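## Task

Fill tube carrier TC per its map: violet 8 goes in well B7 and blue 4 in well E3. Any map vial not already in TC is sitting in vial rack R1. First take every vial in TC that is not on the map and put it in an empty well of R1. Then put each map vial that is not already in its assigned TC well into that well. Next carry TC from transfer nest N1 to raised nest N2 and set it flat between N2's locators, with TC's well A1 at the N2 corner labelled A1. End with forceps T1 returned to holder H1, both tips in one slot, and H1 upright and flat on its base. Every vial you moved must rest upright on the bottom of its well. Every vial you did not move must still stand in its own well, and R1 must still sit in its nest. Nothing counts if only the robot is holding it in place, so release everything and move the arms away at the end.

## Robot and tools

Robot and scene. Two arms, left_arm and right_arm, each with six joints and a two-finger gripper. Transfer nest N1 sits between the arms; raised nest N2 is on the right_arm side. Vials are identified by cap colour plus the digit on the cap; a bar under the digit tells you its upright reading direction. Well names (row letters, column numbers, a triangle marking A1) are printed on top of R1 and TC. A vial can be lifted by its cap using forceps T1, which live in holder H1. Occasionally an outside disturbance may tug a held part or nudge a loose one.

Frame. All reported poses share one scene frame: origin on the table surface midway between the arms, +z up, +x outward over the table, left_arm on the +y side. The names left and right are arm labels, not image sides. Printed hand positions are in metres with quaternions in wxyz order, and may be off, more so when reaching far. A gripper's fingers point along its own +z and open along its y; the reported position is the point between the pads, just under 1 cm behind the tips.

execute_actions takes "actions", a list holding zero or one item, and optional "pictures" (boolean; images come by default). An empty list just reports the state. A wait is {"steps": N} with N up to 300, counted from the previous result (your reply time is included). A motion is {"rows": [...], "steps": N} with N from 1 to 15 (default 15), each step lasting 1/30 s. Each row is one list of 14 numbers covering both arms, always all 14: left_arm waist, shoulder, elbow, wrist pitch, wrist yaw, wrist roll, opening, then the same seven for right_arm. Joint values are absolute target angles in radians, the same units as the Joint positions line, not offsets. One row is used per step; if rows run out, the last is held. Stated ranges: waist -2.618 to 3.054, shoulder 0.000 to 3.142, elbow 0.000 to 3.142, wrist pitch -1.571 to 1.571, wrist yaw -1.571 to 1.571, wrist roll -2.094 to 2.094. True ends may differ by up to 0.036 rad; a target more than 0.036 beyond a stated end and beyond the current angle gets the whole call rejected, and nothing is sent. Targets past the real end are clipped, and the result may then print "joint sent to its limit" (possibly about an earlier move). Opening is absolute in [-1, 1]: +1 fully open, -1 closed.

Motion limits. Each step the sent target stays within a lead of the measured angle: 0.202 rad waist, 0.258 shoulder, 0.238 elbow, 0.573 wrist pitch, 0.522 wrist yaw and roll. If targets would move a gripper more than 70 mm from where it is, all joints of that arm are scaled back. Friction can leave a joint about 0.031 rad short, and tiny changes may not move it. Between calls the arms keep heading to the last row until everything nearly stops or a step is HELD; after that only a new action moves them further.

Result lines. Joint positions and Joint velocities list each arm's joints (rad, rad/s) then pad gap (m, m/s; 0.087 m fully open). grip_measured is the measured opening on the command scale; each gripper can read up to about 1 mm off, consistently. To hold something, command roughly 0.02 below grip_measured; a smaller margin grips more gently. Pad force tops out near 20 N; fast closes can squeeze harder or even spring open. "joint command not followed" means the clearance check altered or blocked some joint targets; the rest of the row still ran. HELD marks steps where your row was not fully sent. Joint torques follow Joint positions order without the gripper; they have offsets, scale errors and noise, and are nonzero in free air. MOTOR HOT appears from 75 °C; at 90 °C that arm halts for 10 s, and at 100 °C it goes limp and drops; these are reported as OVER-TEMPERATURE FAULT. Avoid long loaded holds.

zoom_image gives a closer look: "camera" is cam_left_wrist or cam_right_wrist (both 504x504), "region" is [x0, y0, x1, y1] in pixels from the top-left, at most 504 by 504.

finished_scene takes "scene", the current scene number; it ends that scene for good, reports success and gives the next task. Replying with no tool call ends everything.

Timing. After the first call the simulation runs while you think and write, so long replies let motion continue unattended.

Avoid: pushing anything off the table, dropping or slamming parts, hard presses, and collisions between the arms. Release and retreat before ending a scene.

Each tool is called as name(argument=value, ...) on one line, values as JSON.

## Session

execute_actions(actions=[])

Scene clock: 0.00 s of 18600.00 s.
left_arm: end_effector_position=(+0.2693, +0.0559, +0.1151) grip_measured=+1.000 end_effector_quat_wxyz=(-0.149, -0.017, +0.846, -0.512) | right_arm: end_effector_position=(+0.2818, -0.1965, +0.3802) grip_measured=+1.000 end_effector_quat_wxyz=(-0.320, +0.769, -0.493, +0.249)
Joint positions: left_arm=[-0.021  1.87   1.159 -1.104  1.11  -0.032  0.087] | right_arm=[ 0.767  1.154  1.774 -1.379  0.223 -1.456  0.087]
Joint velocities: left_arm=[ 0.007  0.002  0.002 -0.037 -0.022 -0.081  0.   ] | right_arm=[ 0.007 -0.012 -0.002  0.022  0.022 -0.022  0.   ]
Joint torques (N m, as the arm reports them, + toward a larger angle): no reading

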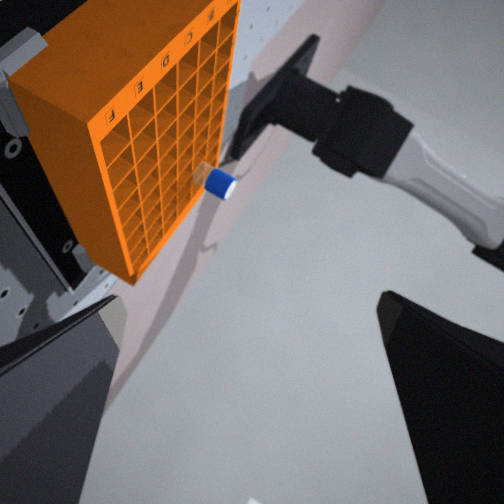

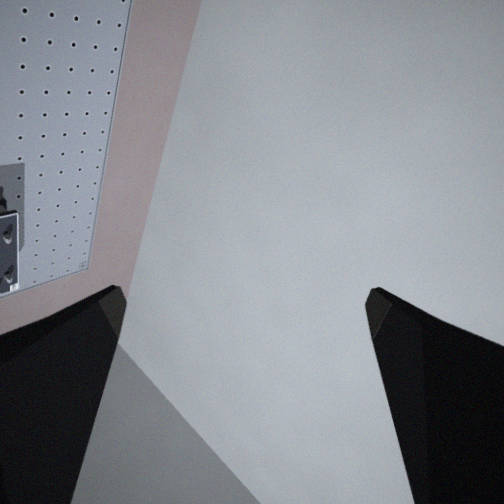

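execute_actions(actions=[{"rows": [[-0.021,1.6,1.3,-1.104,1.11,0,1, 0.4,1.154,1.5,-1.379,0.1,-0.8,1]], "steps": 15}], pictures=false)

execute_actions(actions=[{"rows": [[0,1.3,1.3,-1.3,0,0,1, 0,1.3,1.3,-1.3,0,0,1]], "steps": 15}], pictures=false)

execute_actions(actions=[{"steps": 60}])

Scene clock: 17.53 s of 18600.00 s.
left_arm: end_effector_position=(+0.2878, +0.0533, +0.2096) grip_measured=+1.000 end_effector_quat_wxyz=(+0.039, +0.107, +0.840, -0.531) | right_arm: end_effector_position=(+0.2699, -0.2655, +0.2678) grip_measured=+1.000 end_effector_quat_wxyz=(+0.234, -0.501, +0.824, -0.125)
Joint positions: left_arm=[-0.021  1.591  1.304 -1.097  1.114 -0.008  0.087] | right_arm=[ 0.41   1.167  1.501 -1.379  0.117 -0.839  0.087]
Joint velocities: left_arm=[ 0.002  0.022 -0.017  0.007  0.051  0.037  0.   ] | right_arm=[ 0.002 -0.007 -0.002 -0.11  -0.066  0.198  0.   ]
Joint torques (N m, as the arm reports them, + toward a larger angle): left_arm=[-0.02 -4.55  6.16  0.66  0.51  0.29] | right_arm=[-0.67 -3.1   5.69  1.65 -0.12  0.18]
Steps of this call (steps 1 to 90: nothing new was sent; then 14.03 s passed at rest; steps 91 to 105: all 15 steps of this action). Readings (joint positions):
91: left_arm=[-0.021 1.852 1.166 -1.105 1.102 -0.031] | right_arm=[0.738 1.146 1.742 -1.364 0.198 -1.393]
92: left_arm=[-0.021 1.814 1.176 -1.107 1.096 -0.030] | right_arm=[0.684 1.136 1.691 -1.358 0.183 -1.317]
94: left_arm=[-0.021 1.706 1.227 -1.107 1.095 -0.024] | right_arm=[0.556 1.137 1.586 -1.362 0.153 -1.152]
98: left_arm=[-0.021 1.573 1.303 -1.096 1.112 -0.010] | right_arm=[0.413 1.171 1.502 -1.378 0.140 -0.948]
105: the state above

Scene clock: 18.03 s of 18600.00 s.
left_arm: end_effector_position=(+0.2686, +0.2048, +0.1788) grip_measured=+1.000 end_effector_quat_wxyz=(+0.143, +0.068, +0.986, -0.047) | right_arm: end_effector_position=(+0.2507, -0.3111, +0.1719) grip_measured=+1.000 end_effector_quat_wxyz=(+0.114, +0.038, +0.993, -0.018)
Joint positions: left_arm=[-0.007  1.29   1.299 -1.286  0.076 -0.004  0.087] | right_arm=[ 0.002  1.313  1.295 -1.322  0.016 -0.049  0.087]
Joint velocities: left_arm=[-0.027  0.022 -0.007 -0.081 -0.462 -0.125  0.   ] | right_arm=[-0.002 -0.007  0.002 -0.007 -0.081  0.286  0.   ]
Joint torques (N m, as the arm reports them, + toward a larger angle): left_arm=[ 0.61 -2.27  6.45  0.89  0.04  0.21] | right_arm=[-0.09 -4.62  6.56  1.37 -0.1   0.15]
Steps of this call (steps 1 to 15: all 15 steps of this action). Readings (joint positions):
1: left_arm=[-0.020 1.564 1.302 -1.111 1.031 -0.006] | right_arm=[0.382 1.172 1.478 -1.364 0.090 -0.773]
2: left_arm=[-0.017 1.511 1.292 -1.146 0.924 -0.006] | right_arm=[0.324 1.183 1.440 -1.349 0.069 -0.684]
4: left_arm=[-0.011 1.379 1.291 -1.201 0.723 -0.006] | right_arm=[0.185 1.246 1.361 -1.334 0.043 -0.488]
8: left_arm=[-0.009 1.267 1.299 -1.259 0.348 -0.004] | right_arm=[0.007 1.334 1.295 -1.325 0.035 -0.201]
15: the state above

Scene clock: 20.03 s of 18600.00 s.
left_arm: end_effector_position=(+0.2689, +0.2165, +0.1782) grip_measured=+1.000 end_effector_quat_wxyz=(+0.143, +0.063, +0.988, -0.014) | right_arm: end_effector_position=(+0.2510, -0.3083, +0.1718) grip_measured=+1.000 end_effector_quat_wxyz=(+0.114, +0.057, +0.992, -0.012)
Joint positions: left_arm=[-0.007  1.29   1.299 -1.291  0.01  -0.004  0.087] | right_arm=[ 0.002  1.313  1.295 -1.322  0.009 -0.01   0.087]
Joint velocities: left_arm=[ 0.012 -0.012 -0.007  0.007 -0.037  0.022  0.   ] | right_arm=[ 0.007 -0.002 -0.012 -0.007 -0.051  0.022  0.   ]
Joint torques (N m, as the arm reports them, + toward a larger angle): left_arm=[ 0.6  -2.17  6.48  0.87  0.01  0.21] | right_arm=[-0.08 -4.56  6.55  1.39 -0.09  0.16]
Steps of this call (steps 1 to 30: the robot went on to your last target; steps 31 to 60: nothing new was sent). Readings (joint positions):
1: left_arm=[-0.007 1.290 1.299 -1.287 0.062 -0.004] | right_arm=[0.002 1.313 1.295 -1.322 0.014 -0.041]
2: left_arm=[-0.007 1.290 1.299 -1.288 0.052 -0.004] | right_arm=[0.002 1.313 1.295 -1.322 0.013 -0.035]
4: left_arm=[-0.007 1.290 1.299 -1.289 0.036 -0.004] | right_arm=[0.002 1.313 1.295 -1.322 0.012 -0.026]
8: left_arm=[-0.007 1.290 1.299 -1.290 0.020 -0.004] | right_arm=[0.002 1.313 1.295 -1.322 0.010 -0.016]
60: the state above
All arms were judged still, so your last target was given up. Only a new action makes them travel on or press farther. Fingers that are still opening or closing keep moving.

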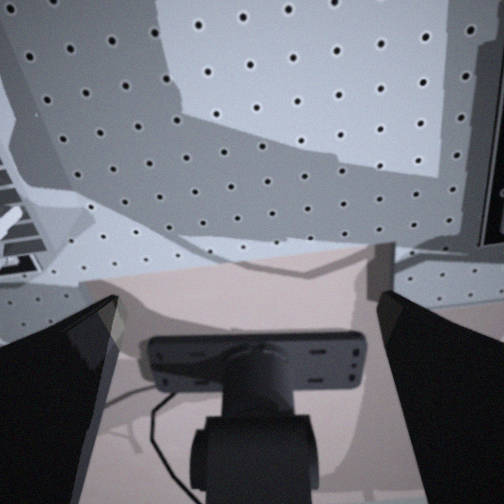

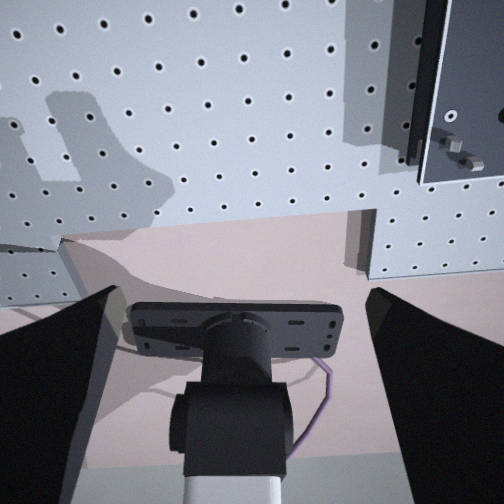

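execute_actions(actions=[{"rows": [[0,1.2,1.45,-1.2,0,0,1, 0,1.2,1.45,-1.2,0,0,1],[0,1.2,1.45,-1.2,0,0,1, 0,1.2,1.45,-1.2,0,0,1],[0,1.2,1.45,-1.2,0,0,1, 0,1.2,1.45,-1.2,0,0,1],[0,1.2,1.45,-1.2,0,0,1, 0,1.2,1.45,-1.2,0,0,1],[0,1.2,1.7,-1.2,0,0,1, 0,1.2,1.7,-1.2,0,0,1]], "steps": 15}], pictures=false)

execute_actions(actions=[{"steps": 20}])

Scene clock: 31.63 s of 18600.00 s.
left_arm: end_effector_position=(+0.3191, +0.2099, +0.3383) grip_measured=+1.000 end_effector_quat_wxyz=(+0.425, +0.059, +0.903, -0.033) | right_arm: end_effector_position=(+0.3065, -0.3152, +0.3364) grip_measured=+1.000 end_effector_quat_wxyz=(+0.420, +0.053, +0.906, -0.032)
Joint positions: left_arm=[-0.007  1.189  1.692 -1.194  0.009 -0.004  0.087] | right_arm=[ 0.002  1.19   1.693 -1.205  0.009 -0.01   0.087]
Joint velocities: left_arm=[ 0.007  0.046  0.017 -0.066 -0.037 -0.007  0.   ] | right_arm=[-0.007  0.056 -0.007 -0.037  0.022 -0.051  0.   ]
Joint torques (N m, as the arm reports them, + toward a larger angle): left_arm=[ 0.61 -0.81  6.28  1.67  0.01  0.2 ] | right_arm=[-0.09 -1.55  6.03  2.26 -0.09  0.16]
Steps of this call (steps 1 to 90: nothing new was sent; then 8.10 s passed at rest; steps 91 to 105: all 15 steps of this action). Readings (joint positions):
91: left_arm=[-0.007 1.287 1.314 -1.293 0.009 -0.004] | right_arm=[0.002 1.306 1.311 -1.321 0.009 -0.010]
92: left_arm=[-0.007 1.279 1.342 -1.286 0.009 -0.004] | right_arm=[0.002 1.294 1.340 -1.309 0.009 -0.010]
94: left_arm=[-0.007 1.245 1.398 -1.252 0.009 -0.004] | right_arm=[0.002 1.246 1.401 -1.268 0.009 -0.010]
98: left_arm=[-0.007 1.227 1.624 -1.230 0.009 -0.004] | right_arm=[0.002 1.219 1.633 -1.239 0.009 -0.010]
105: the state above

Scene clock: 32.30 s of 18600.00 s.
left_arm: end_effector_position=(+0.3193, +0.2099, +0.3381) grip_measured=+1.000 end_effector_quat_wxyz=(+0.425, +0.059, +0.903, -0.033) | right_arm: end_effector_position=(+0.3070, -0.3152, +0.3359) grip_measured=+1.000 end_effector_quat_wxyz=(+0.419, +0.053, +0.906, -0.032)
Joint positions: left_arm=[-0.007  1.189  1.692 -1.194  0.009 -0.004  0.087] | right_arm=[ 0.002  1.192  1.693 -1.205  0.009 -0.01   0.087]
Joint velocities: left_arm=[ 0.002 -0.007 -0.022 -0.037  0.051  0.007  0.   ] | right_arm=[ 0.012 -0.007 -0.017 -0.066  0.007  0.037  0.   ]
Joint torques (N m, as the arm reports them, + toward a larger angle): left_arm=[ 0.6  -0.74  6.27  1.67  0.01  0.2 ] | right_arm=[-0.09 -1.48  6.04  2.27 -0.09  0.15]
Steps of this call (steps 1 to 15: the robot went on to your last target; steps 16 to 20: nothing new was sent). Readings (joint positions):
1: left_arm=[-0.007 1.189 1.692 -1.194 0.009 -0.004] | right_arm=[0.002 1.191 1.693 -1.205 0.009 -0.010]
2: left_arm=[-0.007 1.189 1.692 -1.194 0.009 -0.004] | right_arm=[0.002 1.192 1.693 -1.205 0.009 -0.010]
4: left_arm=[-0.007 1.189 1.692 -1.194 0.009 -0.004] | right_arm=[0.002 1.192 1.693 -1.205 0.009 -0.010]
8: left_arm=[-0.007 1.189 1.692 -1.194 0.009 -0.004] | right_arm=[0.002 1.192 1.693 -1.205 0.009 -0.010]
20: the state above
All arms were judged still, so your last target was given up. Only a new action makes them travel on or press farther. Fingers that are still opening or closing keep moving.

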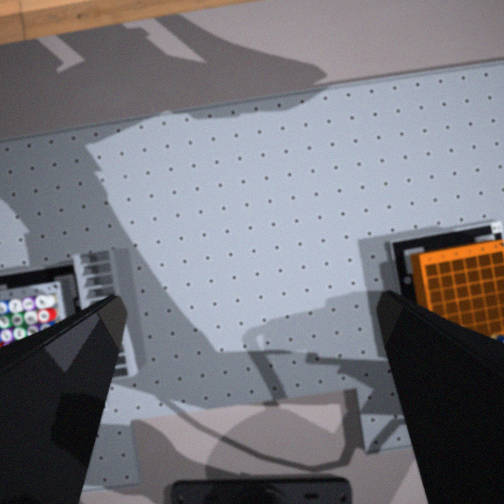

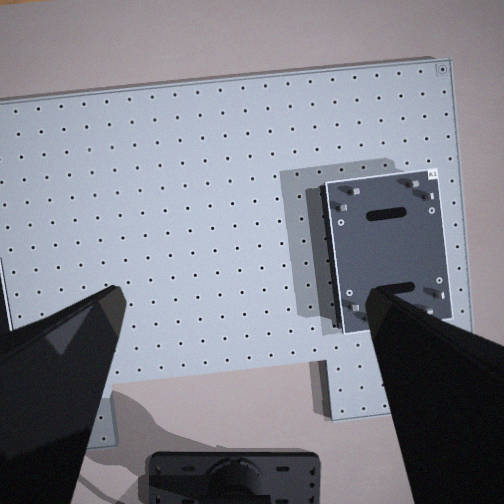

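execute_actions(actions=[{"rows": [[0.2,1.1,1.6,-1.2,0,0,1, 0.2,1.1,1.6,-1.2,0,0,1],[0.4,1.1,1.6,-1.2,0,0,1, 0.4,1.1,1.6,-1.2,0,0,1],[0.4,1.1,1.6,-1.2,0,0,1, 0.4,1.1,1.6,-1.2,0,0,1],[0.4,1.1,1.6,-1.2,0,0,1, 0.4,1.1,1.6,-1.2,0,0,1],[0.6,1.1,1.6,-1.2,0,0,1, 0.6,1.1,1.6,-1.2,0,0,1],[0.6,1.1,1.6,-1.2,0,0,1, 0.6,1.1,1.6,-1.2,0,0,1],[0.6,1.1,1.6,-1.2,0,0,1, 0.6,1.1,1.6,-1.2,0,0,1],[0.9,1.1,1.6,-1.2,0,0,1, 0.9,1.1,1.6,-1.2,0,0,1]], "steps": 15}], pictures=false)

execute_actions(actions=[{"steps": 20}])

Scene clock: 42.43 s of 18600.00 s.
left_arm: end_effector_position=(+0.2311, +0.4260, +0.3304) grip_measured=+1.000 end_effector_quat_wxyz=(+0.393, -0.342, +0.838, +0.163) | right_arm: end_effector_position=(+0.2196, -0.1039, +0.3276) grip_measured=+1.000 end_effector_quat_wxyz=(+0.389, -0.342, +0.841, +0.159)
Joint positions: left_arm=[ 0.894  1.118  1.622 -1.197 -0.007 -0.001  0.087] | right_arm=[ 0.889  1.115  1.615 -1.204 -0.008 -0.004  0.087]
Joint velocities: left_arm=[ 0.046 -0.027 -0.017 -0.022 -0.037  0.037  0.   ] | right_arm=[ 0.037  0.002  0.022 -0.007 -0.037 -0.022  0.   ]
Joint torques (N m, as the arm reports them, + toward a larger angle): left_arm=[ 0.34 -2.11  4.23  1.69  0.17  0.17] | right_arm=[ 0.73 -2.57  4.27  2.26  0.08  0.13]
Steps of this call (steps 1 to 90: nothing new was sent; then 6.63 s passed at rest; steps 91 to 105: all 15 steps of this action). Readings (joint positions):
91: left_arm=[0.027 1.178 1.677 -1.185 0.024 -0.000] | right_arm=[0.036 1.180 1.675 -1.194 0.023 -0.005]
92: left_arm=[0.098 1.161 1.653 -1.183 0.024 -0.000] | right_arm=[0.104 1.160 1.648 -1.193 0.024 -0.005]
94: left_arm=[0.253 1.134 1.626 -1.194 0.017 -0.000] | right_arm=[0.256 1.131 1.618 -1.203 0.016 -0.005]
98: left_arm=[0.557 1.118 1.622 -1.197 0.008 -0.000] | right_arm=[0.554 1.115 1.615 -1.204 0.008 -0.004]
105: the state above

Scene clock: 43.10 s of 18600.00 s.
left_arm: end_effector_position=(+0.2310, +0.4261, +0.3304) grip_measured=+1.000 end_effector_quat_wxyz=(+0.393, -0.342, +0.838, +0.163) | right_arm: end_effector_position=(+0.2196, -0.1039, +0.3276) grip_measured=+1.000 end_effector_quat_wxyz=(+0.389, -0.342, +0.841, +0.159)
Joint positions: left_arm=[ 0.894  1.118  1.622 -1.197 -0.007 -0.001  0.087] | right_arm=[ 0.89   1.115  1.615 -1.204 -0.008 -0.004  0.087]
Joint velocities: left_arm=[-0.002 -0.007 -0.017 -0.022 -0.051 -0.037  0.   ] | right_arm=[ 0.007 -0.007 -0.007 -0.007 -0.066 -0.007  0.   ]
Joint torques (N m, as the arm reports them, + toward a larger angle): left_arm=[ 0.52 -2.06  4.22  1.69  0.15  0.17] | right_arm=[ 0.88 -2.58  4.29  2.25  0.07  0.11]
Steps of this call (steps 1 to 15: the robot went on to your last target; steps 16 to 20: nothing new was sent). Readings (joint positions):
1: left_arm=[0.894 1.118 1.622 -1.197 -0.007 -0.001] | right_arm=[0.890 1.115 1.615 -1.204 -0.008 -0.004]
2: left_arm=[0.894 1.118 1.622 -1.197 -0.007 -0.001] | right_arm=[0.890 1.115 1.615 -1.204 -0.008 -0.004]
4: left_arm=[0.894 1.118 1.622 -1.197 -0.007 -0.001] | right_arm=[0.890 1.115 1.615 -1.204 -0.008 -0.004]
8: left_arm=[0.894 1.118 1.622 -1.197 -0.007 -0.001] | right_arm=[0.890 1.115 1.615 -1.204 -0.008 -0.004]
20: the state above
All arms were judged still, so your last target was given up. Only a new action makes them travel on or press farther. Fingers that are still opening or closing keep moving.

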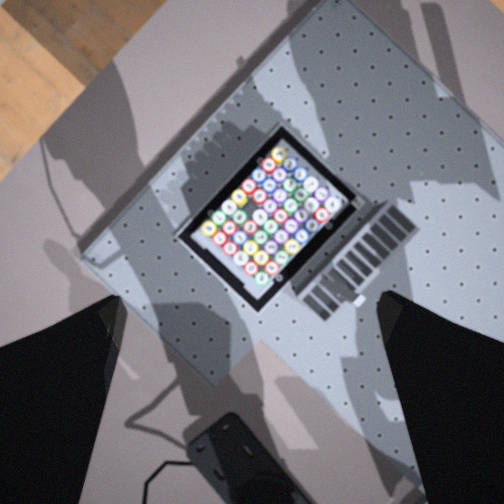

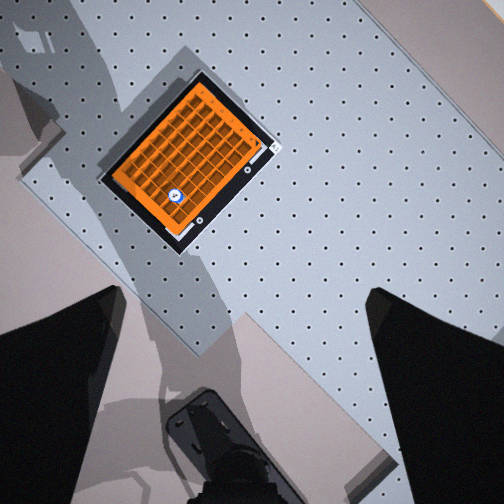

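zoom_image(camera="cam_left_wrist", region=[170, 120, 430, 330])

zoom_image(camera="cam_right_wrist", region=[90, 60, 290, 260])

Region (170, 120, 430, 330) of cam_left_wrist's 504x504 image, scaled by 1.938, with more detail than that image has; it fills the top 407 rows of this view, and the rest is white.

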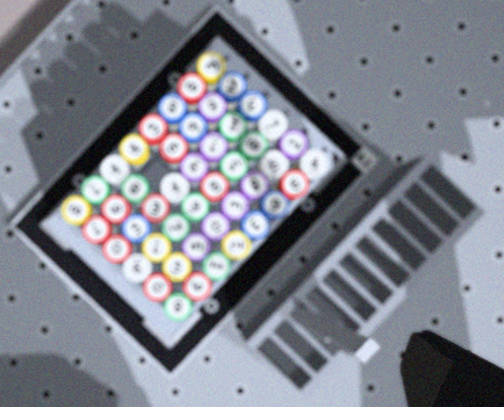

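Region (90, 60, 290, 260) of cam_right_wrist's 504x504 image, scaled by 2.520, with more detail than that image has.

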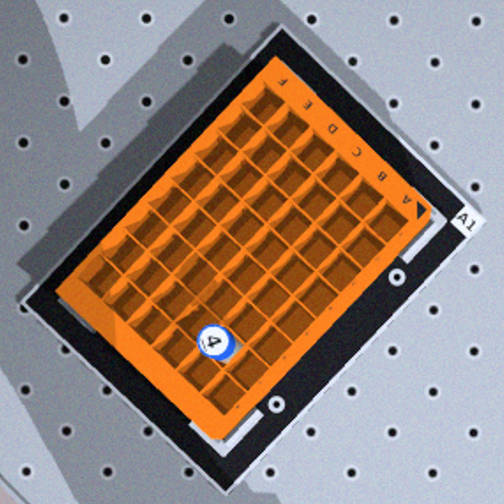

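execute_actions(actions=[{"rows": [[0.88,1.05,1.5,-1.1,0,0,1, 0.93,1.1,1.5,-1.1,0,0,1],[0.88,1.05,1.5,-1.1,0,0,1, 0.93,1.1,1.5,-1.1,0,0,1],[0.87,1.0,1.35,-1.0,0,0,1, 0.97,1.1,1.35,-0.95,0,0,1],[0.87,1.0,1.35,-1.0,0,0,1, 0.97,1.1,1.35,-0.95,0,0,1],[0.87,1.0,1.35,-1.0,0,0,1, 0.97,1.1,1.35,-0.95,0,0,1],[0.86,0.92,1.2,-0.9,0,0,1, 1.0,1.08,1.2,-0.8,0,0,1],[0.86,0.92,1.2,-0.9,0,0,1, 1.0,1.08,1.2,-0.8,0,0,1],[0.86,0.92,1.2,-0.9,0,0,1, 1.0,1.08,1.2,-0.8,0,0,1],[0.85,0.85,1.05,-0.8,0,0,1, 1.05,1.07,1.1,-0.65,0,0,1],[0.85,0.85,1.05,-0.8,0,0,1, 1.05,1.07,1.1,-0.65,0,0,1],[0.85,0.85,1.05,-0.8,0,0,1, 1.05,1.07,1.1,-0.65,0,0,1],[0.85,0.79,0.906,-0.736,0,0,1, 1.08,1.066,1.002,-0.556,0,0,1]], "steps": 15}], pictures=false)

execute_actions(actions=[{"steps": 25}])

Scene clock: 127.40 s of 18600.00 s.
left_arm: end_effector_position=(+0.2224, +0.4061, +0.2009) grip_measured=+1.000 end_effector_quat_wxyz=(+0.388, -0.328, +0.848, +0.153) | right_arm: end_effector_position=(+0.2126, -0.0404, +0.1898) grip_measured=+1.000 end_effector_quat_wxyz=(+0.353, -0.418, +0.818, +0.178)
Joint positions: left_arm=[ 0.859  0.81   0.937 -0.838 -0.007 -0.001  0.087] | right_arm=[ 1.067  1.082  1.021 -0.698  0.002 -0.004  0.087]
Joint velocities: left_arm=[-0.032 -0.12  -0.53   0.168 -0.007  0.022  0.   ] | right_arm=[ 0.071 -0.002 -0.369  0.476  0.037  0.051  0.   ]
Joint torques (N m, as the arm reports them, + toward a larger angle): left_arm=[-0.72 -0.66  7.19  2.4   0.15  0.17] | right_arm=[ 0.67 -3.7   7.32  2.86 -0.03  0.11]
Steps of this call (steps 1 to 90: nothing new was sent; then 80.80 s passed at rest; steps 91 to 105: all 15 steps of this action). Readings (joint positions):
91: left_arm=[0.893 1.107 1.601 -1.174 -0.007 -0.001] | right_arm=[0.895 1.109 1.596 -1.183 -0.006 -0.004]
92: left_arm=[0.892 1.091 1.570 -1.156 -0.007 -0.001] | right_arm=[0.904 1.102 1.568 -1.166 -0.005 -0.004]
94: left_arm=[0.884 1.037 1.458 -1.094 -0.007 -0.001] | right_arm=[0.936 1.087 1.459 -1.088 -0.003 -0.004]
98: left_arm=[0.871 0.955 1.256 -1.011 -0.007 -0.001] | right_arm=[0.981 1.092 1.247 -0.957 -0.002 -0.004]
105: the state above

Scene clock: 128.23 s of 18600.00 s.
left_arm: end_effector_position=(+0.2324, +0.4151, +0.2076) grip_measured=+1.000 end_effector_quat_wxyz=(+0.415, -0.323, +0.835, +0.163) | right_arm: end_effector_position=(+0.2237, -0.0242, +0.2031) grip_measured=+1.000 end_effector_quat_wxyz=(+0.393, -0.409, +0.799, +0.199)
Joint positions: left_arm=[ 0.859  0.809  0.919 -0.757 -0.007 -0.001  0.087] | right_arm=[ 1.069  1.082  1.01  -0.588  0.002 -0.004  0.087]
Joint velocities: left_arm=[ 0.007 -0.012  0.022 -0.022 -0.051  0.051  0.   ] | right_arm=[ 0.002  0.007 -0.002 -0.022 -0.081 -0.037  0.   ]
Joint torques (N m, as the arm reports them, + toward a larger angle): left_arm=[-0.71 -1.18  6.06  1.94  0.15  0.17] | right_arm=[ 0.95 -3.82  6.39  2.64 -0.03  0.11]
Steps of this call (steps 1 to 25: the robot went on to your last target). Readings (joint positions):
1: left_arm=[0.859 0.809 0.924 -0.831 -0.007 -0.001] | right_arm=[1.069 1.082 1.013 -0.682 0.002 -0.004]
2: left_arm=[0.859 0.809 0.919 -0.823 -0.007 -0.001] | right_arm=[1.069 1.082 1.010 -0.667 0.002 -0.004]
4: left_arm=[0.859 0.809 0.919 -0.801 -0.007 -0.001] | right_arm=[1.069 1.082 1.010 -0.638 0.002 -0.004]
8: left_arm=[0.859 0.809 0.919 -0.772 -0.007 -0.001] | right_arm=[1.069 1.082 1.010 -0.605 0.002 -0.004]
25: the state above

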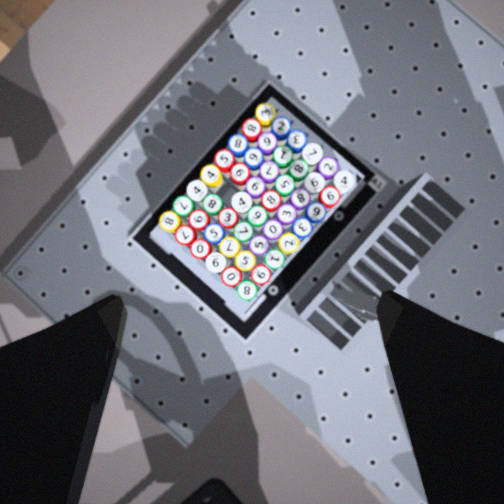

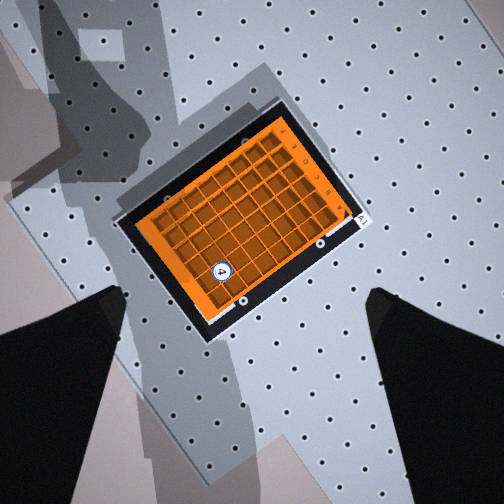

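zoom_image(camera="cam_left_wrist", region=[140, 85, 390, 335])

zoom_image(camera="cam_right_wrist", region=[110, 90, 380, 350])

Region (140, 85, 390, 335) of cam_left_wrist's 504x504 image, scaled by 2.016, with more detail than that image has.

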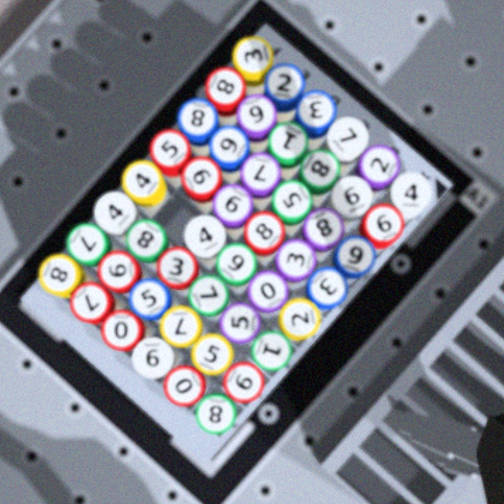

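Region (110, 90, 380, 350) of cam_right_wrist's 504x504 image, scaled by 1.867, with more detail than that image has; it fills the top 485 rows of this view, and the rest is white.

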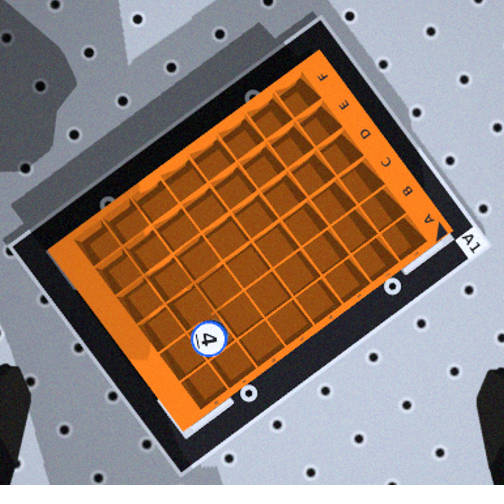

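execute_actions(actions=[{"rows": [[0.85,0.7,0.9,-0.74,0,0,1, 1.08,1.2,1.13,-0.7,0,0,1],[0.85,0.7,0.9,-0.74,0,0,1, 1.08,1.2,1.13,-0.7,0,0,1],[0.85,0.6,0.87,-0.73,0,0,1, 1.09,1.35,1.27,-0.85,0,0,1],[0.85,0.6,0.87,-0.73,0,0,1, 1.09,1.35,1.27,-0.85,0,0,1],[0.85,0.5,0.83,-0.72,0,0,1, 1.1,1.5,1.4,-1.0,0,0,1],[0.85,0.5,0.83,-0.72,0,0,1, 1.1,1.5,1.4,-1.0,0,0,1],[0.85,0.42,0.8,-0.72,0,0,1, 1.1,1.62,1.52,-1.12,0,0,1],[0.85,0.371,0.788,-0.717,0,0,1, 1.1,1.62,1.52,-1.12,0,0,1],[0.78,0.371,0.788,-0.717,0,0,1, 1.11,1.75,1.63,-1.25,0,0,1],[0.72,0.371,0.788,-0.717,0,0,1, 1.11,1.75,1.63,-1.25,0,0,1],[0.66,0.371,0.788,-0.717,0,0,1, 1.12,1.85,1.72,-1.35,0,0,1],[0.62,0.371,0.788,-0.717,0,0,1, 1.12,1.85,1.72,-1.35,0,0,1],[0.58,0.371,0.788,-0.717,0,0,1, 1.123,1.941,1.78,-1.41,0,0,1]], "steps": 15}], pictures=false)

execute_actions(actions=[{"steps": 25}])

Scene clock: 186.17 s of 18600.00 s.
left_arm: end_effector_position=(+0.2231, +0.3378, +0.2606) grip_measured=+1.000 end_effector_quat_wxyz=(+0.586, -0.189, +0.775, +0.143) | right_arm: end_effector_position=(+0.2352, +0.0169, +0.1200) grip_measured=+1.000 end_effector_quat_wxyz=(+0.061, -0.473, +0.878, +0.031)
Joint positions: left_arm=[ 0.599  0.366  0.817 -0.728 -0.003 -0.001  0.087] | right_arm=[ 1.11   1.927  1.734 -1.241  0.002 -0.004  0.087]
Joint velocities: left_arm=[-0.393  0.007 -0.11  -0.066 -0.022 -0.022  0.   ] | right_arm=[ 0.071  0.847  0.266 -0.857 -0.051 -0.007  0.   ]
Joint torques (N m, as the arm reports them, + toward a larger angle): left_arm=[0.51 3.05 4.61 2.06 0.14 0.16] | right_arm=[  0.79 -11.47   8.46   0.34  -0.02   0.11]
Steps of this call (steps 1 to 15: the robot went on to your last target; steps 16 to 90: nothing new was sent; then 54.43 s passed at rest; steps 91 to 105: all 15 steps of this action). Readings (joint positions):
91: left_arm=[0.859 0.798 0.917 -0.755 -0.007 -0.001] | right_arm=[1.069 1.099 1.032 -0.616 0.002 -0.004]
92: left_arm=[0.859 0.776 0.913 -0.756 -0.007 -0.001] | right_arm=[1.069 1.129 1.063 -0.636 0.002 -0.004]
94: left_arm=[0.859 0.691 0.896 -0.751 -0.007 -0.001] | right_arm=[1.072 1.244 1.181 -0.713 0.002 -0.004]
98: left_arm=[0.859 0.467 0.847 -0.732 -0.007 -0.001] | right_arm=[1.086 1.535 1.443 -0.896 0.002 -0.004]
105: the state above

Scene clock: 187.00 s of 18600.00 s.
left_arm: end_effector_position=(+0.2244, +0.3359, +0.2581) grip_measured=+1.000 end_effector_quat_wxyz=(+0.584, -0.185, +0.778, +0.139) | right_arm: end_effector_position=(+0.2160, -0.0105, +0.1189) grip_measured=+1.000 end_effector_quat_wxyz=(-0.012, -0.476, +0.880, -0.007)
Joint positions: left_arm=[ 0.588  0.366  0.811 -0.728 -0.003 -0.001  0.087] | right_arm=[ 1.113  1.958  1.754 -1.395  0.002 -0.004  0.087]
Joint velocities: left_arm=[-0.007 -0.007 -0.027 -0.022 -0.066  0.007  0.   ] | right_arm=[ 0.017  0.002  0.002 -0.022  0.007  0.007  0.   ]
Joint torques (N m, as the arm reports them, + toward a larger angle): left_arm=[-0.62  3.09  4.55  2.03  0.11  0.17] | right_arm=[ 0.87 -9.87  7.9   0.34 -0.02  0.11]
Steps of this call (steps 1 to 25: the robot went on to your last target). Readings (joint positions):
1: left_arm=[0.591 0.366 0.814 -0.728 -0.003 -0.001] | right_arm=[1.112 1.949 1.738 -1.268 0.002 -0.004]
2: left_arm=[0.588 0.366 0.812 -0.728 -0.003 -0.001] | right_arm=[1.113 1.961 1.738 -1.293 0.002 -0.004]
4: left_arm=[0.588 0.366 0.811 -0.728 -0.003 -0.001] | right_arm=[1.113 1.966 1.738 -1.335 0.002 -0.004]
8: left_arm=[0.588 0.366 0.811 -0.728 -0.003 -0.001] | right_arm=[1.113 1.960 1.752 -1.374 0.002 -0.004]
25: the state above

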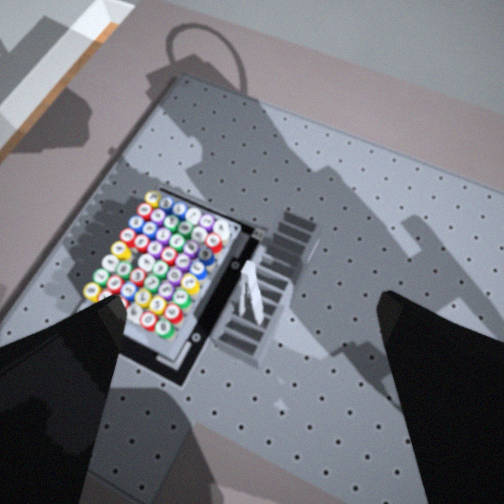

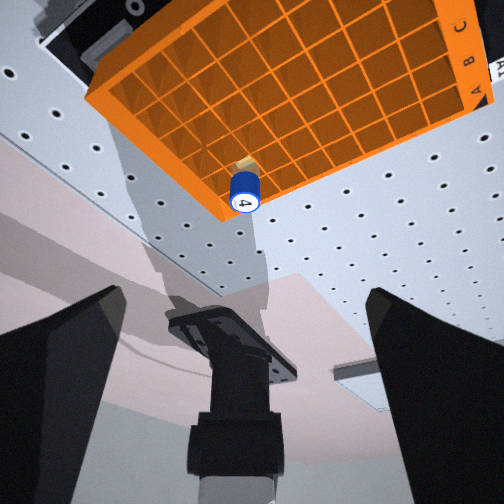

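zoom_image(camera="cam_left_wrist", region=[190, 200, 340, 370])

execute_actions(actions=[{"rows": [[0.58,0.371,0.788,-0.717,0,0,1, 1.123,1.941,1.73,-1.36,0,0,0.5],[0.58,0.371,0.788,-0.717,0,0,1, 1.123,1.941,1.73,-1.36,0,0,0.5],[0.58,0.371,0.788,-0.717,0,0,1, 1.123,1.94,1.7,-1.32,0,0,0.2],[0.58,0.371,0.788,-0.717,0,0,1, 1.123,1.94,1.7,-1.32,0,0,0.2],[0.58,0.371,0.788,-0.717,0,0,1, 1.123,1.94,1.67,-1.28,0,0,0],[0.58,0.371,0.788,-0.717,0,0,1, 1.123,1.94,1.67,-1.28,0,0,0],[0.58,0.371,0.788,-0.717,0,0,1, 1.123,1.93,1.64,-1.25,0,0,-0.2],[0.58,0.371,0.788,-0.717,0,0,1, 1.123,1.93,1.64,-1.25,0,0,-0.2],[0.58,0.371,0.788,-0.717,0,0,1, 1.123,1.925,1.614,-1.23,0,0,-0.2]], "steps": 15}], pictures=false)

execute_actions(actions=[{"steps": 25}])

Region (190, 200, 340, 370) of cam_left_wrist's 504x504 image, scaled by 2.965, with more detail than that image has; it fills the left 445 columns of this view, and the rest is white.

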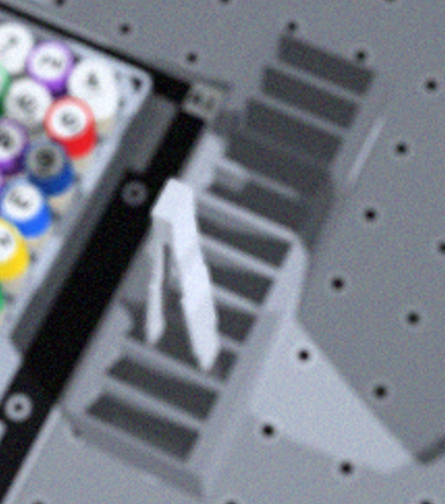

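Scene clock: 203.00 s of 18600.00 s.
left_arm: end_effector_position=(+0.2244, +0.3359, +0.2581) grip_measured=+1.000 end_effector_quat_wxyz=(+0.584, -0.185, +0.778, +0.139) | right_arm: end_effector_position=(+0.2155, -0.0112, +0.0898) grip_measured=-0.200 end_effector_quat_wxyz=(-0.008, -0.476, +0.880, -0.005)
Joint positions: left_arm=[ 0.588  0.366  0.811 -0.728 -0.003 -0.001  0.087] | right_arm=[ 1.113  1.949  1.628 -1.269  0.002 -0.004  0.035]
Joint velocities: left_arm=[ 0.007 -0.017  0.002 -0.022 -0.007  0.007  0.   ] | right_arm=[ 0.007 -0.022 -0.002  0.168  0.007  0.037  0.001]
Joint torques (N m, as the arm reports them, + toward a larger angle): left_arm=[-0.65  3.08  4.56  2.03  0.12  0.18] | right_arm=[  0.87 -10.15   4.75   0.75  -0.02   0.11]
Steps of this call (steps 1 to 15: the robot went on to your last target; steps 16 to 90: nothing new was sent; then 12.50 s passed at rest; steps 91 to 105: all 15 steps of this action). Readings (joint positions):
91: left_arm=[0.588 0.366 0.811 -0.728 -0.003 -0.001] | right_arm=[1.113 1.958 1.754 -1.394 0.002 -0.004]
92: left_arm=[0.588 0.366 0.811 -0.728 -0.003 -0.001] | right_arm=[1.113 1.958 1.754 -1.392 0.002 -0.004]
94: left_arm=[0.588 0.366 0.811 -0.728 -0.003 -0.001] | right_arm=[1.113 1.954 1.736 -1.372 0.002 -0.004]
98: left_arm=[0.588 0.366 0.811 -0.728 -0.003 -0.001] | right_arm=[1.113 1.951 1.675 -1.320 0.002 -0.004]
105: the state above

Scene clock: 203.83 s of 18600.00 s.
left_arm: end_effector_position=(+0.2244, +0.3359, +0.2581) grip_measured=+1.000 end_effector_quat_wxyz=(+0.584, -0.185, +0.778, +0.139) | right_arm: end_effector_position=(+0.2179, -0.0076, +0.0904) grip_measured=-0.200 end_effector_quat_wxyz=(+0.001, -0.476, +0.880, -0.000)
Joint positions: left_arm=[ 0.588  0.366  0.811 -0.728 -0.003 -0.001  0.087] | right_arm=[ 1.113  1.945  1.628 -1.253  0.002 -0.004  0.035]
Joint velocities: left_arm=[ 0.007  0.012  0.012 -0.051  0.081 -0.081  0.   ] | right_arm=[ 0.002 -0.017 -0.007 -0.051  0.022 -0.037  0.001]
Joint torques (N m, as the arm reports them, + toward a larger angle): left_arm=[-0.65  3.08  4.56  2.03  0.12  0.17] | right_arm=[ 0.86 -9.98  4.77  0.87 -0.02  0.11]
Steps of this call (steps 1 to 25: the robot went on to your last target). Readings (joint positions):
1: left_arm=[0.588 0.366 0.811 -0.728 -0.003 -0.001] | right_arm=[1.113 1.949 1.628 -1.266 0.002 -0.004]
2: left_arm=[0.588 0.366 0.811 -0.728 -0.003 -0.001] | right_arm=[1.113 1.948 1.628 -1.263 0.002 -0.004]
4: left_arm=[0.588 0.366 0.811 -0.728 -0.003 -0.001] | right_arm=[1.113 1.946 1.628 -1.259 0.002 -0.004]
8: left_arm=[0.588 0.366 0.811 -0.728 -0.003 -0.001] | right_arm=[1.113 1.945 1.628 -1.255 0.002 -0.004]
25: the state above

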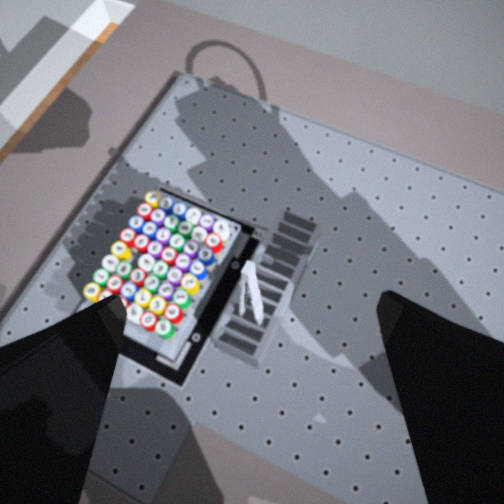

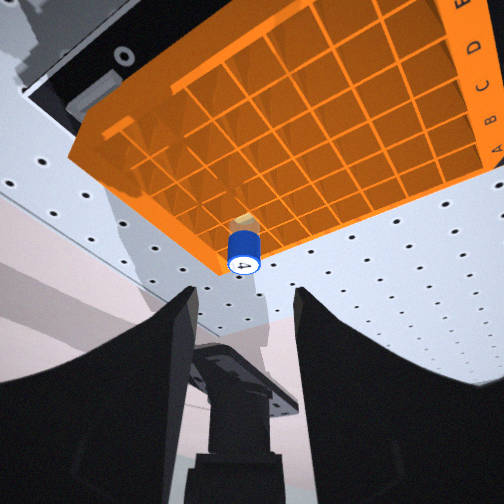

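execute_actions(actions=[{"rows": [[0.58,0.371,0.788,-0.717,0,0,1, 1.123,1.94,1.6,-1.215,0,0,-0.2],[0.58,0.371,0.788,-0.717,0,0,1, 1.123,1.94,1.59,-1.2,0,0,-0.2],[0.58,0.371,0.788,-0.717,0,0,1, 1.123,1.94,1.58,-1.19,0,0,-0.2],[0.58,0.371,0.788,-0.717,0,0,1, 1.123,1.94,1.57,-1.18,0,0,-0.2],[0.58,0.371,0.788,-0.717,0,0,1, 1.123,1.94,1.56,-1.17,0,0,-0.2],[0.58,0.371,0.788,-0.717,0,0,1, 1.123,1.94,1.55,-1.16,0,0,-0.2],[0.58,0.371,0.788,-0.717,0,0,1, 1.123,1.94,1.54,-1.15,0,0,-0.2],[0.58,0.371,0.788,-0.717,0,0,1, 1.123,1.94,1.53,-1.142,0,0,-0.2],[0.58,0.371,0.788,-0.717,0,0,1, 1.123,1.94,1.524,-1.142,0,0,-0.2]], "steps": 15}], pictures=false)

execute_actions(actions=[{"steps": 20}])

Scene clock: 226.97 s of 18600.00 s.
left_arm: end_effector_position=(+0.2244, +0.3359, +0.2581) grip_measured=+1.000 end_effector_quat_wxyz=(+0.584, -0.185, +0.778, +0.139) | right_arm: end_effector_position=(+0.2150, -0.0119, +0.0686) grip_measured=-0.200 end_effector_quat_wxyz=(-0.003, -0.476, +0.880, -0.003)
Joint positions: left_arm=[ 0.588  0.366  0.811 -0.728 -0.003 -0.001  0.087] | right_arm=[ 1.113  1.945  1.539 -1.174  0.002 -0.004  0.035]
Joint velocities: left_arm=[-0.012 -0.022 -0.002  0.022  0.051 -0.11   0.   ] | right_arm=[-0.002 -0.012 -0.002  0.081  0.022  0.022 -0.   ]
Joint torques (N m, as the arm reports them, + toward a larger angle): left_arm=[-0.64  3.09  4.56  2.03  0.12  0.18] | right_arm=[ 0.87 -8.83  4.62  0.82 -0.02  0.11]
Steps of this call (steps 1 to 15: the robot went on to your last target; steps 16 to 90: nothing new was sent; then 19.63 s passed at rest; steps 91 to 105: all 15 steps of this action). Readings (joint positions):
91: left_arm=[0.588 0.366 0.811 -0.728 -0.003 -0.001] | right_arm=[1.113 1.945 1.626 -1.250 0.002 -0.004]
92: left_arm=[0.588 0.366 0.811 -0.728 -0.003 -0.001] | right_arm=[1.113 1.945 1.622 -1.245 0.002 -0.004]
94: left_arm=[0.588 0.366 0.811 -0.728 -0.003 -0.001] | right_arm=[1.113 1.945 1.605 -1.229 0.002 -0.004]
98: left_arm=[0.588 0.366 0.811 -0.728 -0.003 -0.001] | right_arm=[1.113 1.945 1.563 -1.198 0.002 -0.004]
105: the state above

Scene clock: 227.63 s of 18600.00 s.
left_arm: end_effector_position=(+0.2244, +0.3359, +0.2581) grip_measured=+1.000 end_effector_quat_wxyz=(+0.584, -0.185, +0.778, +0.139) | right_arm: end_effector_position=(+0.2162, -0.0101, +0.0682) grip_measured=-0.200 end_effector_quat_wxyz=(+0.001, -0.476, +0.880, -0.001)
Joint positions: left_arm=[ 0.588  0.366  0.811 -0.728 -0.003 -0.001  0.087] | right_arm=[ 1.113  1.945  1.539 -1.165  0.002 -0.004  0.035]
Joint velocities: left_arm=[-0.032  0.002  0.012  0.037 -0.022  0.022  0.   ] | right_arm=[ 0.002 -0.002 -0.007 -0.022 -0.037 -0.007 -0.001]
Joint torques (N m, as the arm reports them, + toward a larger angle): left_arm=[-0.64  3.08  4.56  2.03  0.12  0.18] | right_arm=[ 0.87 -8.83  4.64  0.87 -0.02  0.11]
Steps of this call (steps 1 to 15: the robot went on to your last target; steps 16 to 20: nothing new was sent). Readings (joint positions):
1: left_arm=[0.588 0.366 0.811 -0.728 -0.003 -0.001] | right_arm=[1.113 1.945 1.539 -1.172 0.002 -0.004]
2: left_arm=[0.588 0.366 0.811 -0.728 -0.003 -0.001] | right_arm=[1.113 1.945 1.539 -1.170 0.002 -0.004]
4: left_arm=[0.588 0.366 0.811 -0.728 -0.003 -0.001] | right_arm=[1.113 1.945 1.539 -1.168 0.002 -0.004]
8: left_arm=[0.588 0.366 0.811 -0.728 -0.003 -0.001] | right_arm=[1.113 1.945 1.539 -1.166 0.002 -0.004]
20: the state above
All arms were judged still, so your last target was given up. Only a new action makes them travel on or press farther. Fingers that are still opening or closing keep moving.

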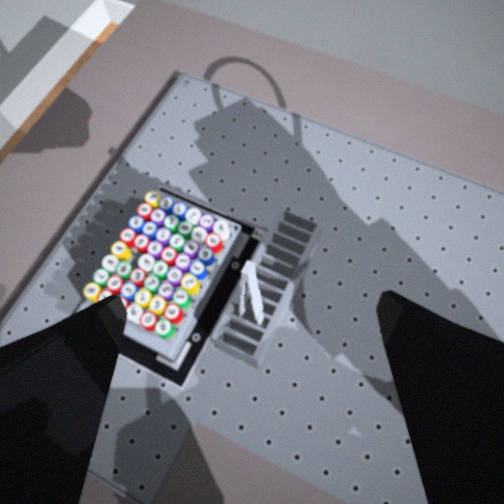

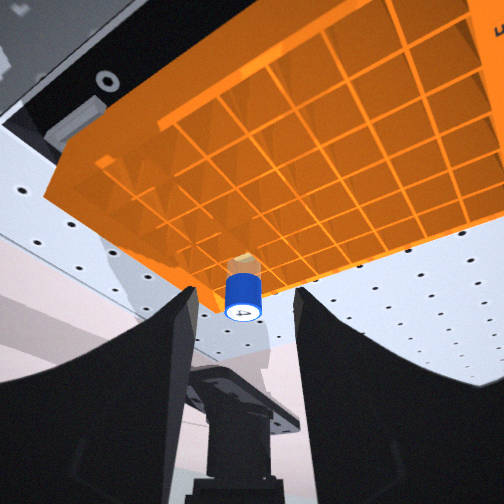

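execute_actions(actions=[{"rows": [[0.58,0.371,0.788,-0.717,0,0,1, 1.123,1.955,1.56,-1.135,0,0,-0.3],[0.58,0.371,0.788,-0.717,0,0,1, 1.123,1.96,1.57,-1.128,0,0,-0.4],[0.58,0.371,0.788,-0.717,0,0,1, 1.123,1.965,1.57,-1.128,0,0,-0.5],[0.58,0.371,0.788,-0.717,0,0,1, 1.123,1.97,1.57,-1.128,0,0,-0.55]], "steps": 15}], pictures=false)

execute_actions(actions=[{"steps": 15}])

Scene clock: 244.60 s of 18600.00 s.
left_arm: end_effector_position=(+0.2244, +0.3359, +0.2581) grip_measured=+1.000 end_effector_quat_wxyz=(+0.584, -0.185, +0.778, +0.139) | right_arm: end_effector_position=(+0.2175, -0.0082, +0.0604) grip_measured=-0.550 end_effector_quat_wxyz=(-0.004, -0.476, +0.880, -0.003)
Joint positions: left_arm=[ 0.588  0.366  0.811 -0.728 -0.003 -0.001  0.087] | right_arm=[ 1.113  1.968  1.539 -1.151  0.002 -0.004  0.02 ]
Joint velocities: left_arm=[ 0.017 -0.022  0.002 -0.051 -0.022 -0.007  0.   ] | right_arm=[ 0.012  0.002 -0.002 -0.022 -0.066  0.051  0.   ]
Joint torques (N m, as the arm reports them, + toward a larger angle): left_arm=[-0.65  3.08  4.56  2.03  0.12  0.18] | right_arm=[ 0.87 -8.48  8.29  0.83 -0.02  0.11]
Steps of this call (steps 1 to 90: nothing new was sent; then 13.47 s passed at rest; steps 91 to 105: all 15 steps of this action). Readings (joint positions):
91: left_arm=[0.588 0.366 0.811 -0.728 -0.003 -0.001] | right_arm=[1.113 1.945 1.539 -1.164 0.002 -0.004]
92: left_arm=[0.588 0.366 0.811 -0.728 -0.003 -0.001] | right_arm=[1.113 1.946 1.539 -1.163 0.002 -0.004]
94: left_arm=[0.588 0.366 0.811 -0.728 -0.003 -0.001] | right_arm=[1.113 1.951 1.539 -1.158 0.002 -0.004]
98: left_arm=[0.588 0.366 0.811 -0.728 -0.003 -0.001] | right_arm=[1.113 1.966 1.539 -1.153 0.002 -0.004]
105: the state above

Scene clock: 245.10 s of 18600.00 s.
left_arm: end_effector_position=(+0.2244, +0.3359, +0.2581) grip_measured=+1.000 end_effector_quat_wxyz=(+0.584, -0.185, +0.778, +0.139) | right_arm: end_effector_position=(+0.2175, -0.0081, +0.0604) grip_measured=-0.550 end_effector_quat_wxyz=(-0.004, -0.476, +0.880, -0.003)
Joint positions: left_arm=[ 0.588  0.366  0.811 -0.728 -0.003 -0.001  0.087] | right_arm=[ 1.113  1.968  1.539 -1.151  0.002 -0.004  0.02 ]
Joint velocities: left_arm=[ 0.007  0.007  0.012 -0.007  0.051 -0.066  0.   ] | right_arm=[ 0.012 -0.022 -0.012 -0.037  0.051  0.081 -0.001]
Joint torques (N m, as the arm reports them, + toward a larger angle): left_arm=[-0.65  3.08  4.56  2.03  0.12  0.17] | right_arm=[ 0.87 -8.48  8.28  0.85 -0.02  0.11]
Steps of this call (steps 1 to 15: the robot went on to your last target). Readings (joint positions):
1: left_arm=[0.588 0.366 0.811 -0.728 -0.003 -0.001] | right_arm=[1.113 1.968 1.539 -1.151 0.002 -0.004]
2: left_arm=[0.588 0.366 0.811 -0.728 -0.003 -0.001] | right_arm=[1.113 1.968 1.539 -1.151 0.002 -0.004]
4: left_arm=[0.588 0.366 0.811 -0.728 -0.003 -0.001] | right_arm=[1.113 1.968 1.539 -1.151 0.002 -0.004]
8: left_arm=[0.588 0.366 0.811 -0.728 -0.003 -0.001] | right_arm=[1.113 1.968 1.539 -1.151 0.002 -0.004]
15: the state above
All arms were judged still, so your last target was given up. Only a new action makes them travel on or press farther. Fingers that are still opening or closing keep moving.

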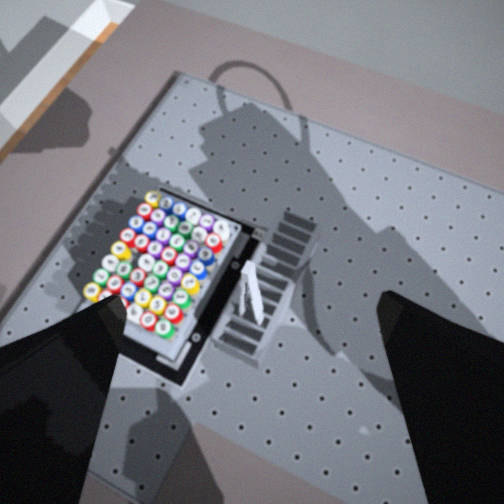

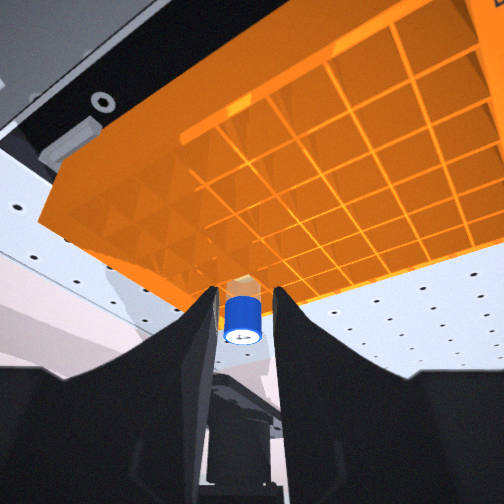

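Close slowly.

execute_actions(actions=[{"rows": [[0.58,0.371,0.788,-0.717,0,0,1, 1.123,1.97,1.55,-1.128,0,0,-0.6],[0.58,0.371,0.788,-0.717,0,0,1, 1.123,1.97,1.55,-1.128,0,0,-0.63],[0.58,0.371,0.788,-0.717,0,0,1, 1.123,1.97,1.55,-1.128,0,0,-0.66],[0.58,0.371,0.788,-0.717,0,0,1, 1.123,1.97,1.55,-1.128,0,0,-0.68],[0.58,0.371,0.788,-0.717,0,0,1, 1.123,1.97,1.55,-1.128,0,0,-0.70],[0.58,0.371,0.788,-0.717,0,0,1, 1.123,1.97,1.55,-1.128,0,0,-0.71],[0.58,0.371,0.788,-0.717,0,0,1, 1.123,1.97,1.55,-1.128,0,0,-0.72],[0.58,0.371,0.788,-0.717,0,0,1, 1.123,1.97,1.55,-1.128,0,0,-0.73],[0.58,0.371,0.788,-0.717,0,0,1, 1.123,1.97,1.55,-1.128,0,0,-0.74],[0.58,0.371,0.788,-0.717,0,0,1, 1.123,1.97,1.55,-1.128,0,0,-0.75],[0.58,0.371,0.788,-0.717,0,0,1, 1.123,1.97,1.55,-1.128,0,0,-0.76]], "steps": 15}])

Scene clock: 254.83 s of 18600.00 s.
left_arm: end_effector_position=(+0.2244, +0.3359, +0.2581) grip_measured=+1.000 end_effector_quat_wxyz=(+0.584, -0.185, +0.778, +0.139) | right_arm: end_effector_position=(+0.2175, -0.0081, +0.0604) grip_measured=-0.718 end_effector_quat_wxyz=(-0.004, -0.476, +0.880, -0.003)
Joint positions: left_arm=[ 0.588  0.366  0.811 -0.728 -0.003 -0.001  0.087] | right_arm=[ 1.113  1.968  1.539 -1.151  0.002 -0.004  0.012]
Joint velocities: left_arm=[ 0.002 -0.007 -0.002  0.007 -0.007 -0.007  0.   ] | right_arm=[-0.007 -0.007 -0.007  0.125  0.081  0.007  0.002]
Joint torques (N m, as the arm reports them, + toward a larger angle): left_arm=[-0.64  3.08  4.56  2.03  0.12  0.18] | right_arm=[ 0.88 -8.5   6.68  0.85 -0.03  0.11]
Steps of this call (steps 1 to 90: nothing new was sent; then 6.23 s passed at rest; steps 91 to 105: all 15 steps of this action). Readings (joint positions):
91: left_arm=[0.588 0.366 0.811 -0.728 -0.003 -0.001] | right_arm=[1.113 1.968 1.539 -1.151 0.002 -0.004]
92: left_arm=[0.588 0.366 0.811 -0.728 -0.003 -0.001] | right_arm=[1.113 1.968 1.539 -1.151 0.002 -0.004]
94: left_arm=[0.588 0.366 0.811 -0.728 -0.003 -0.001] | right_arm=[1.113 1.968 1.539 -1.151 0.002 -0.004]
98: left_arm=[0.588 0.366 0.811 -0.728 -0.003 -0.001] | right_arm=[1.113 1.968 1.539 -1.151 0.002 -0.004]
105: the state above

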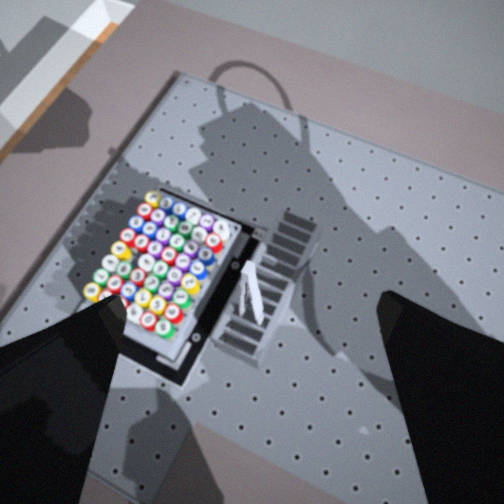

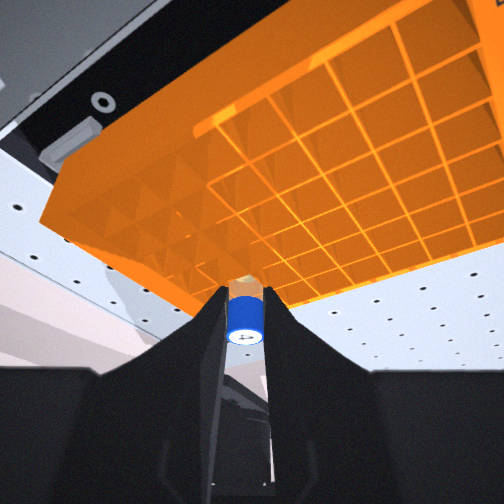

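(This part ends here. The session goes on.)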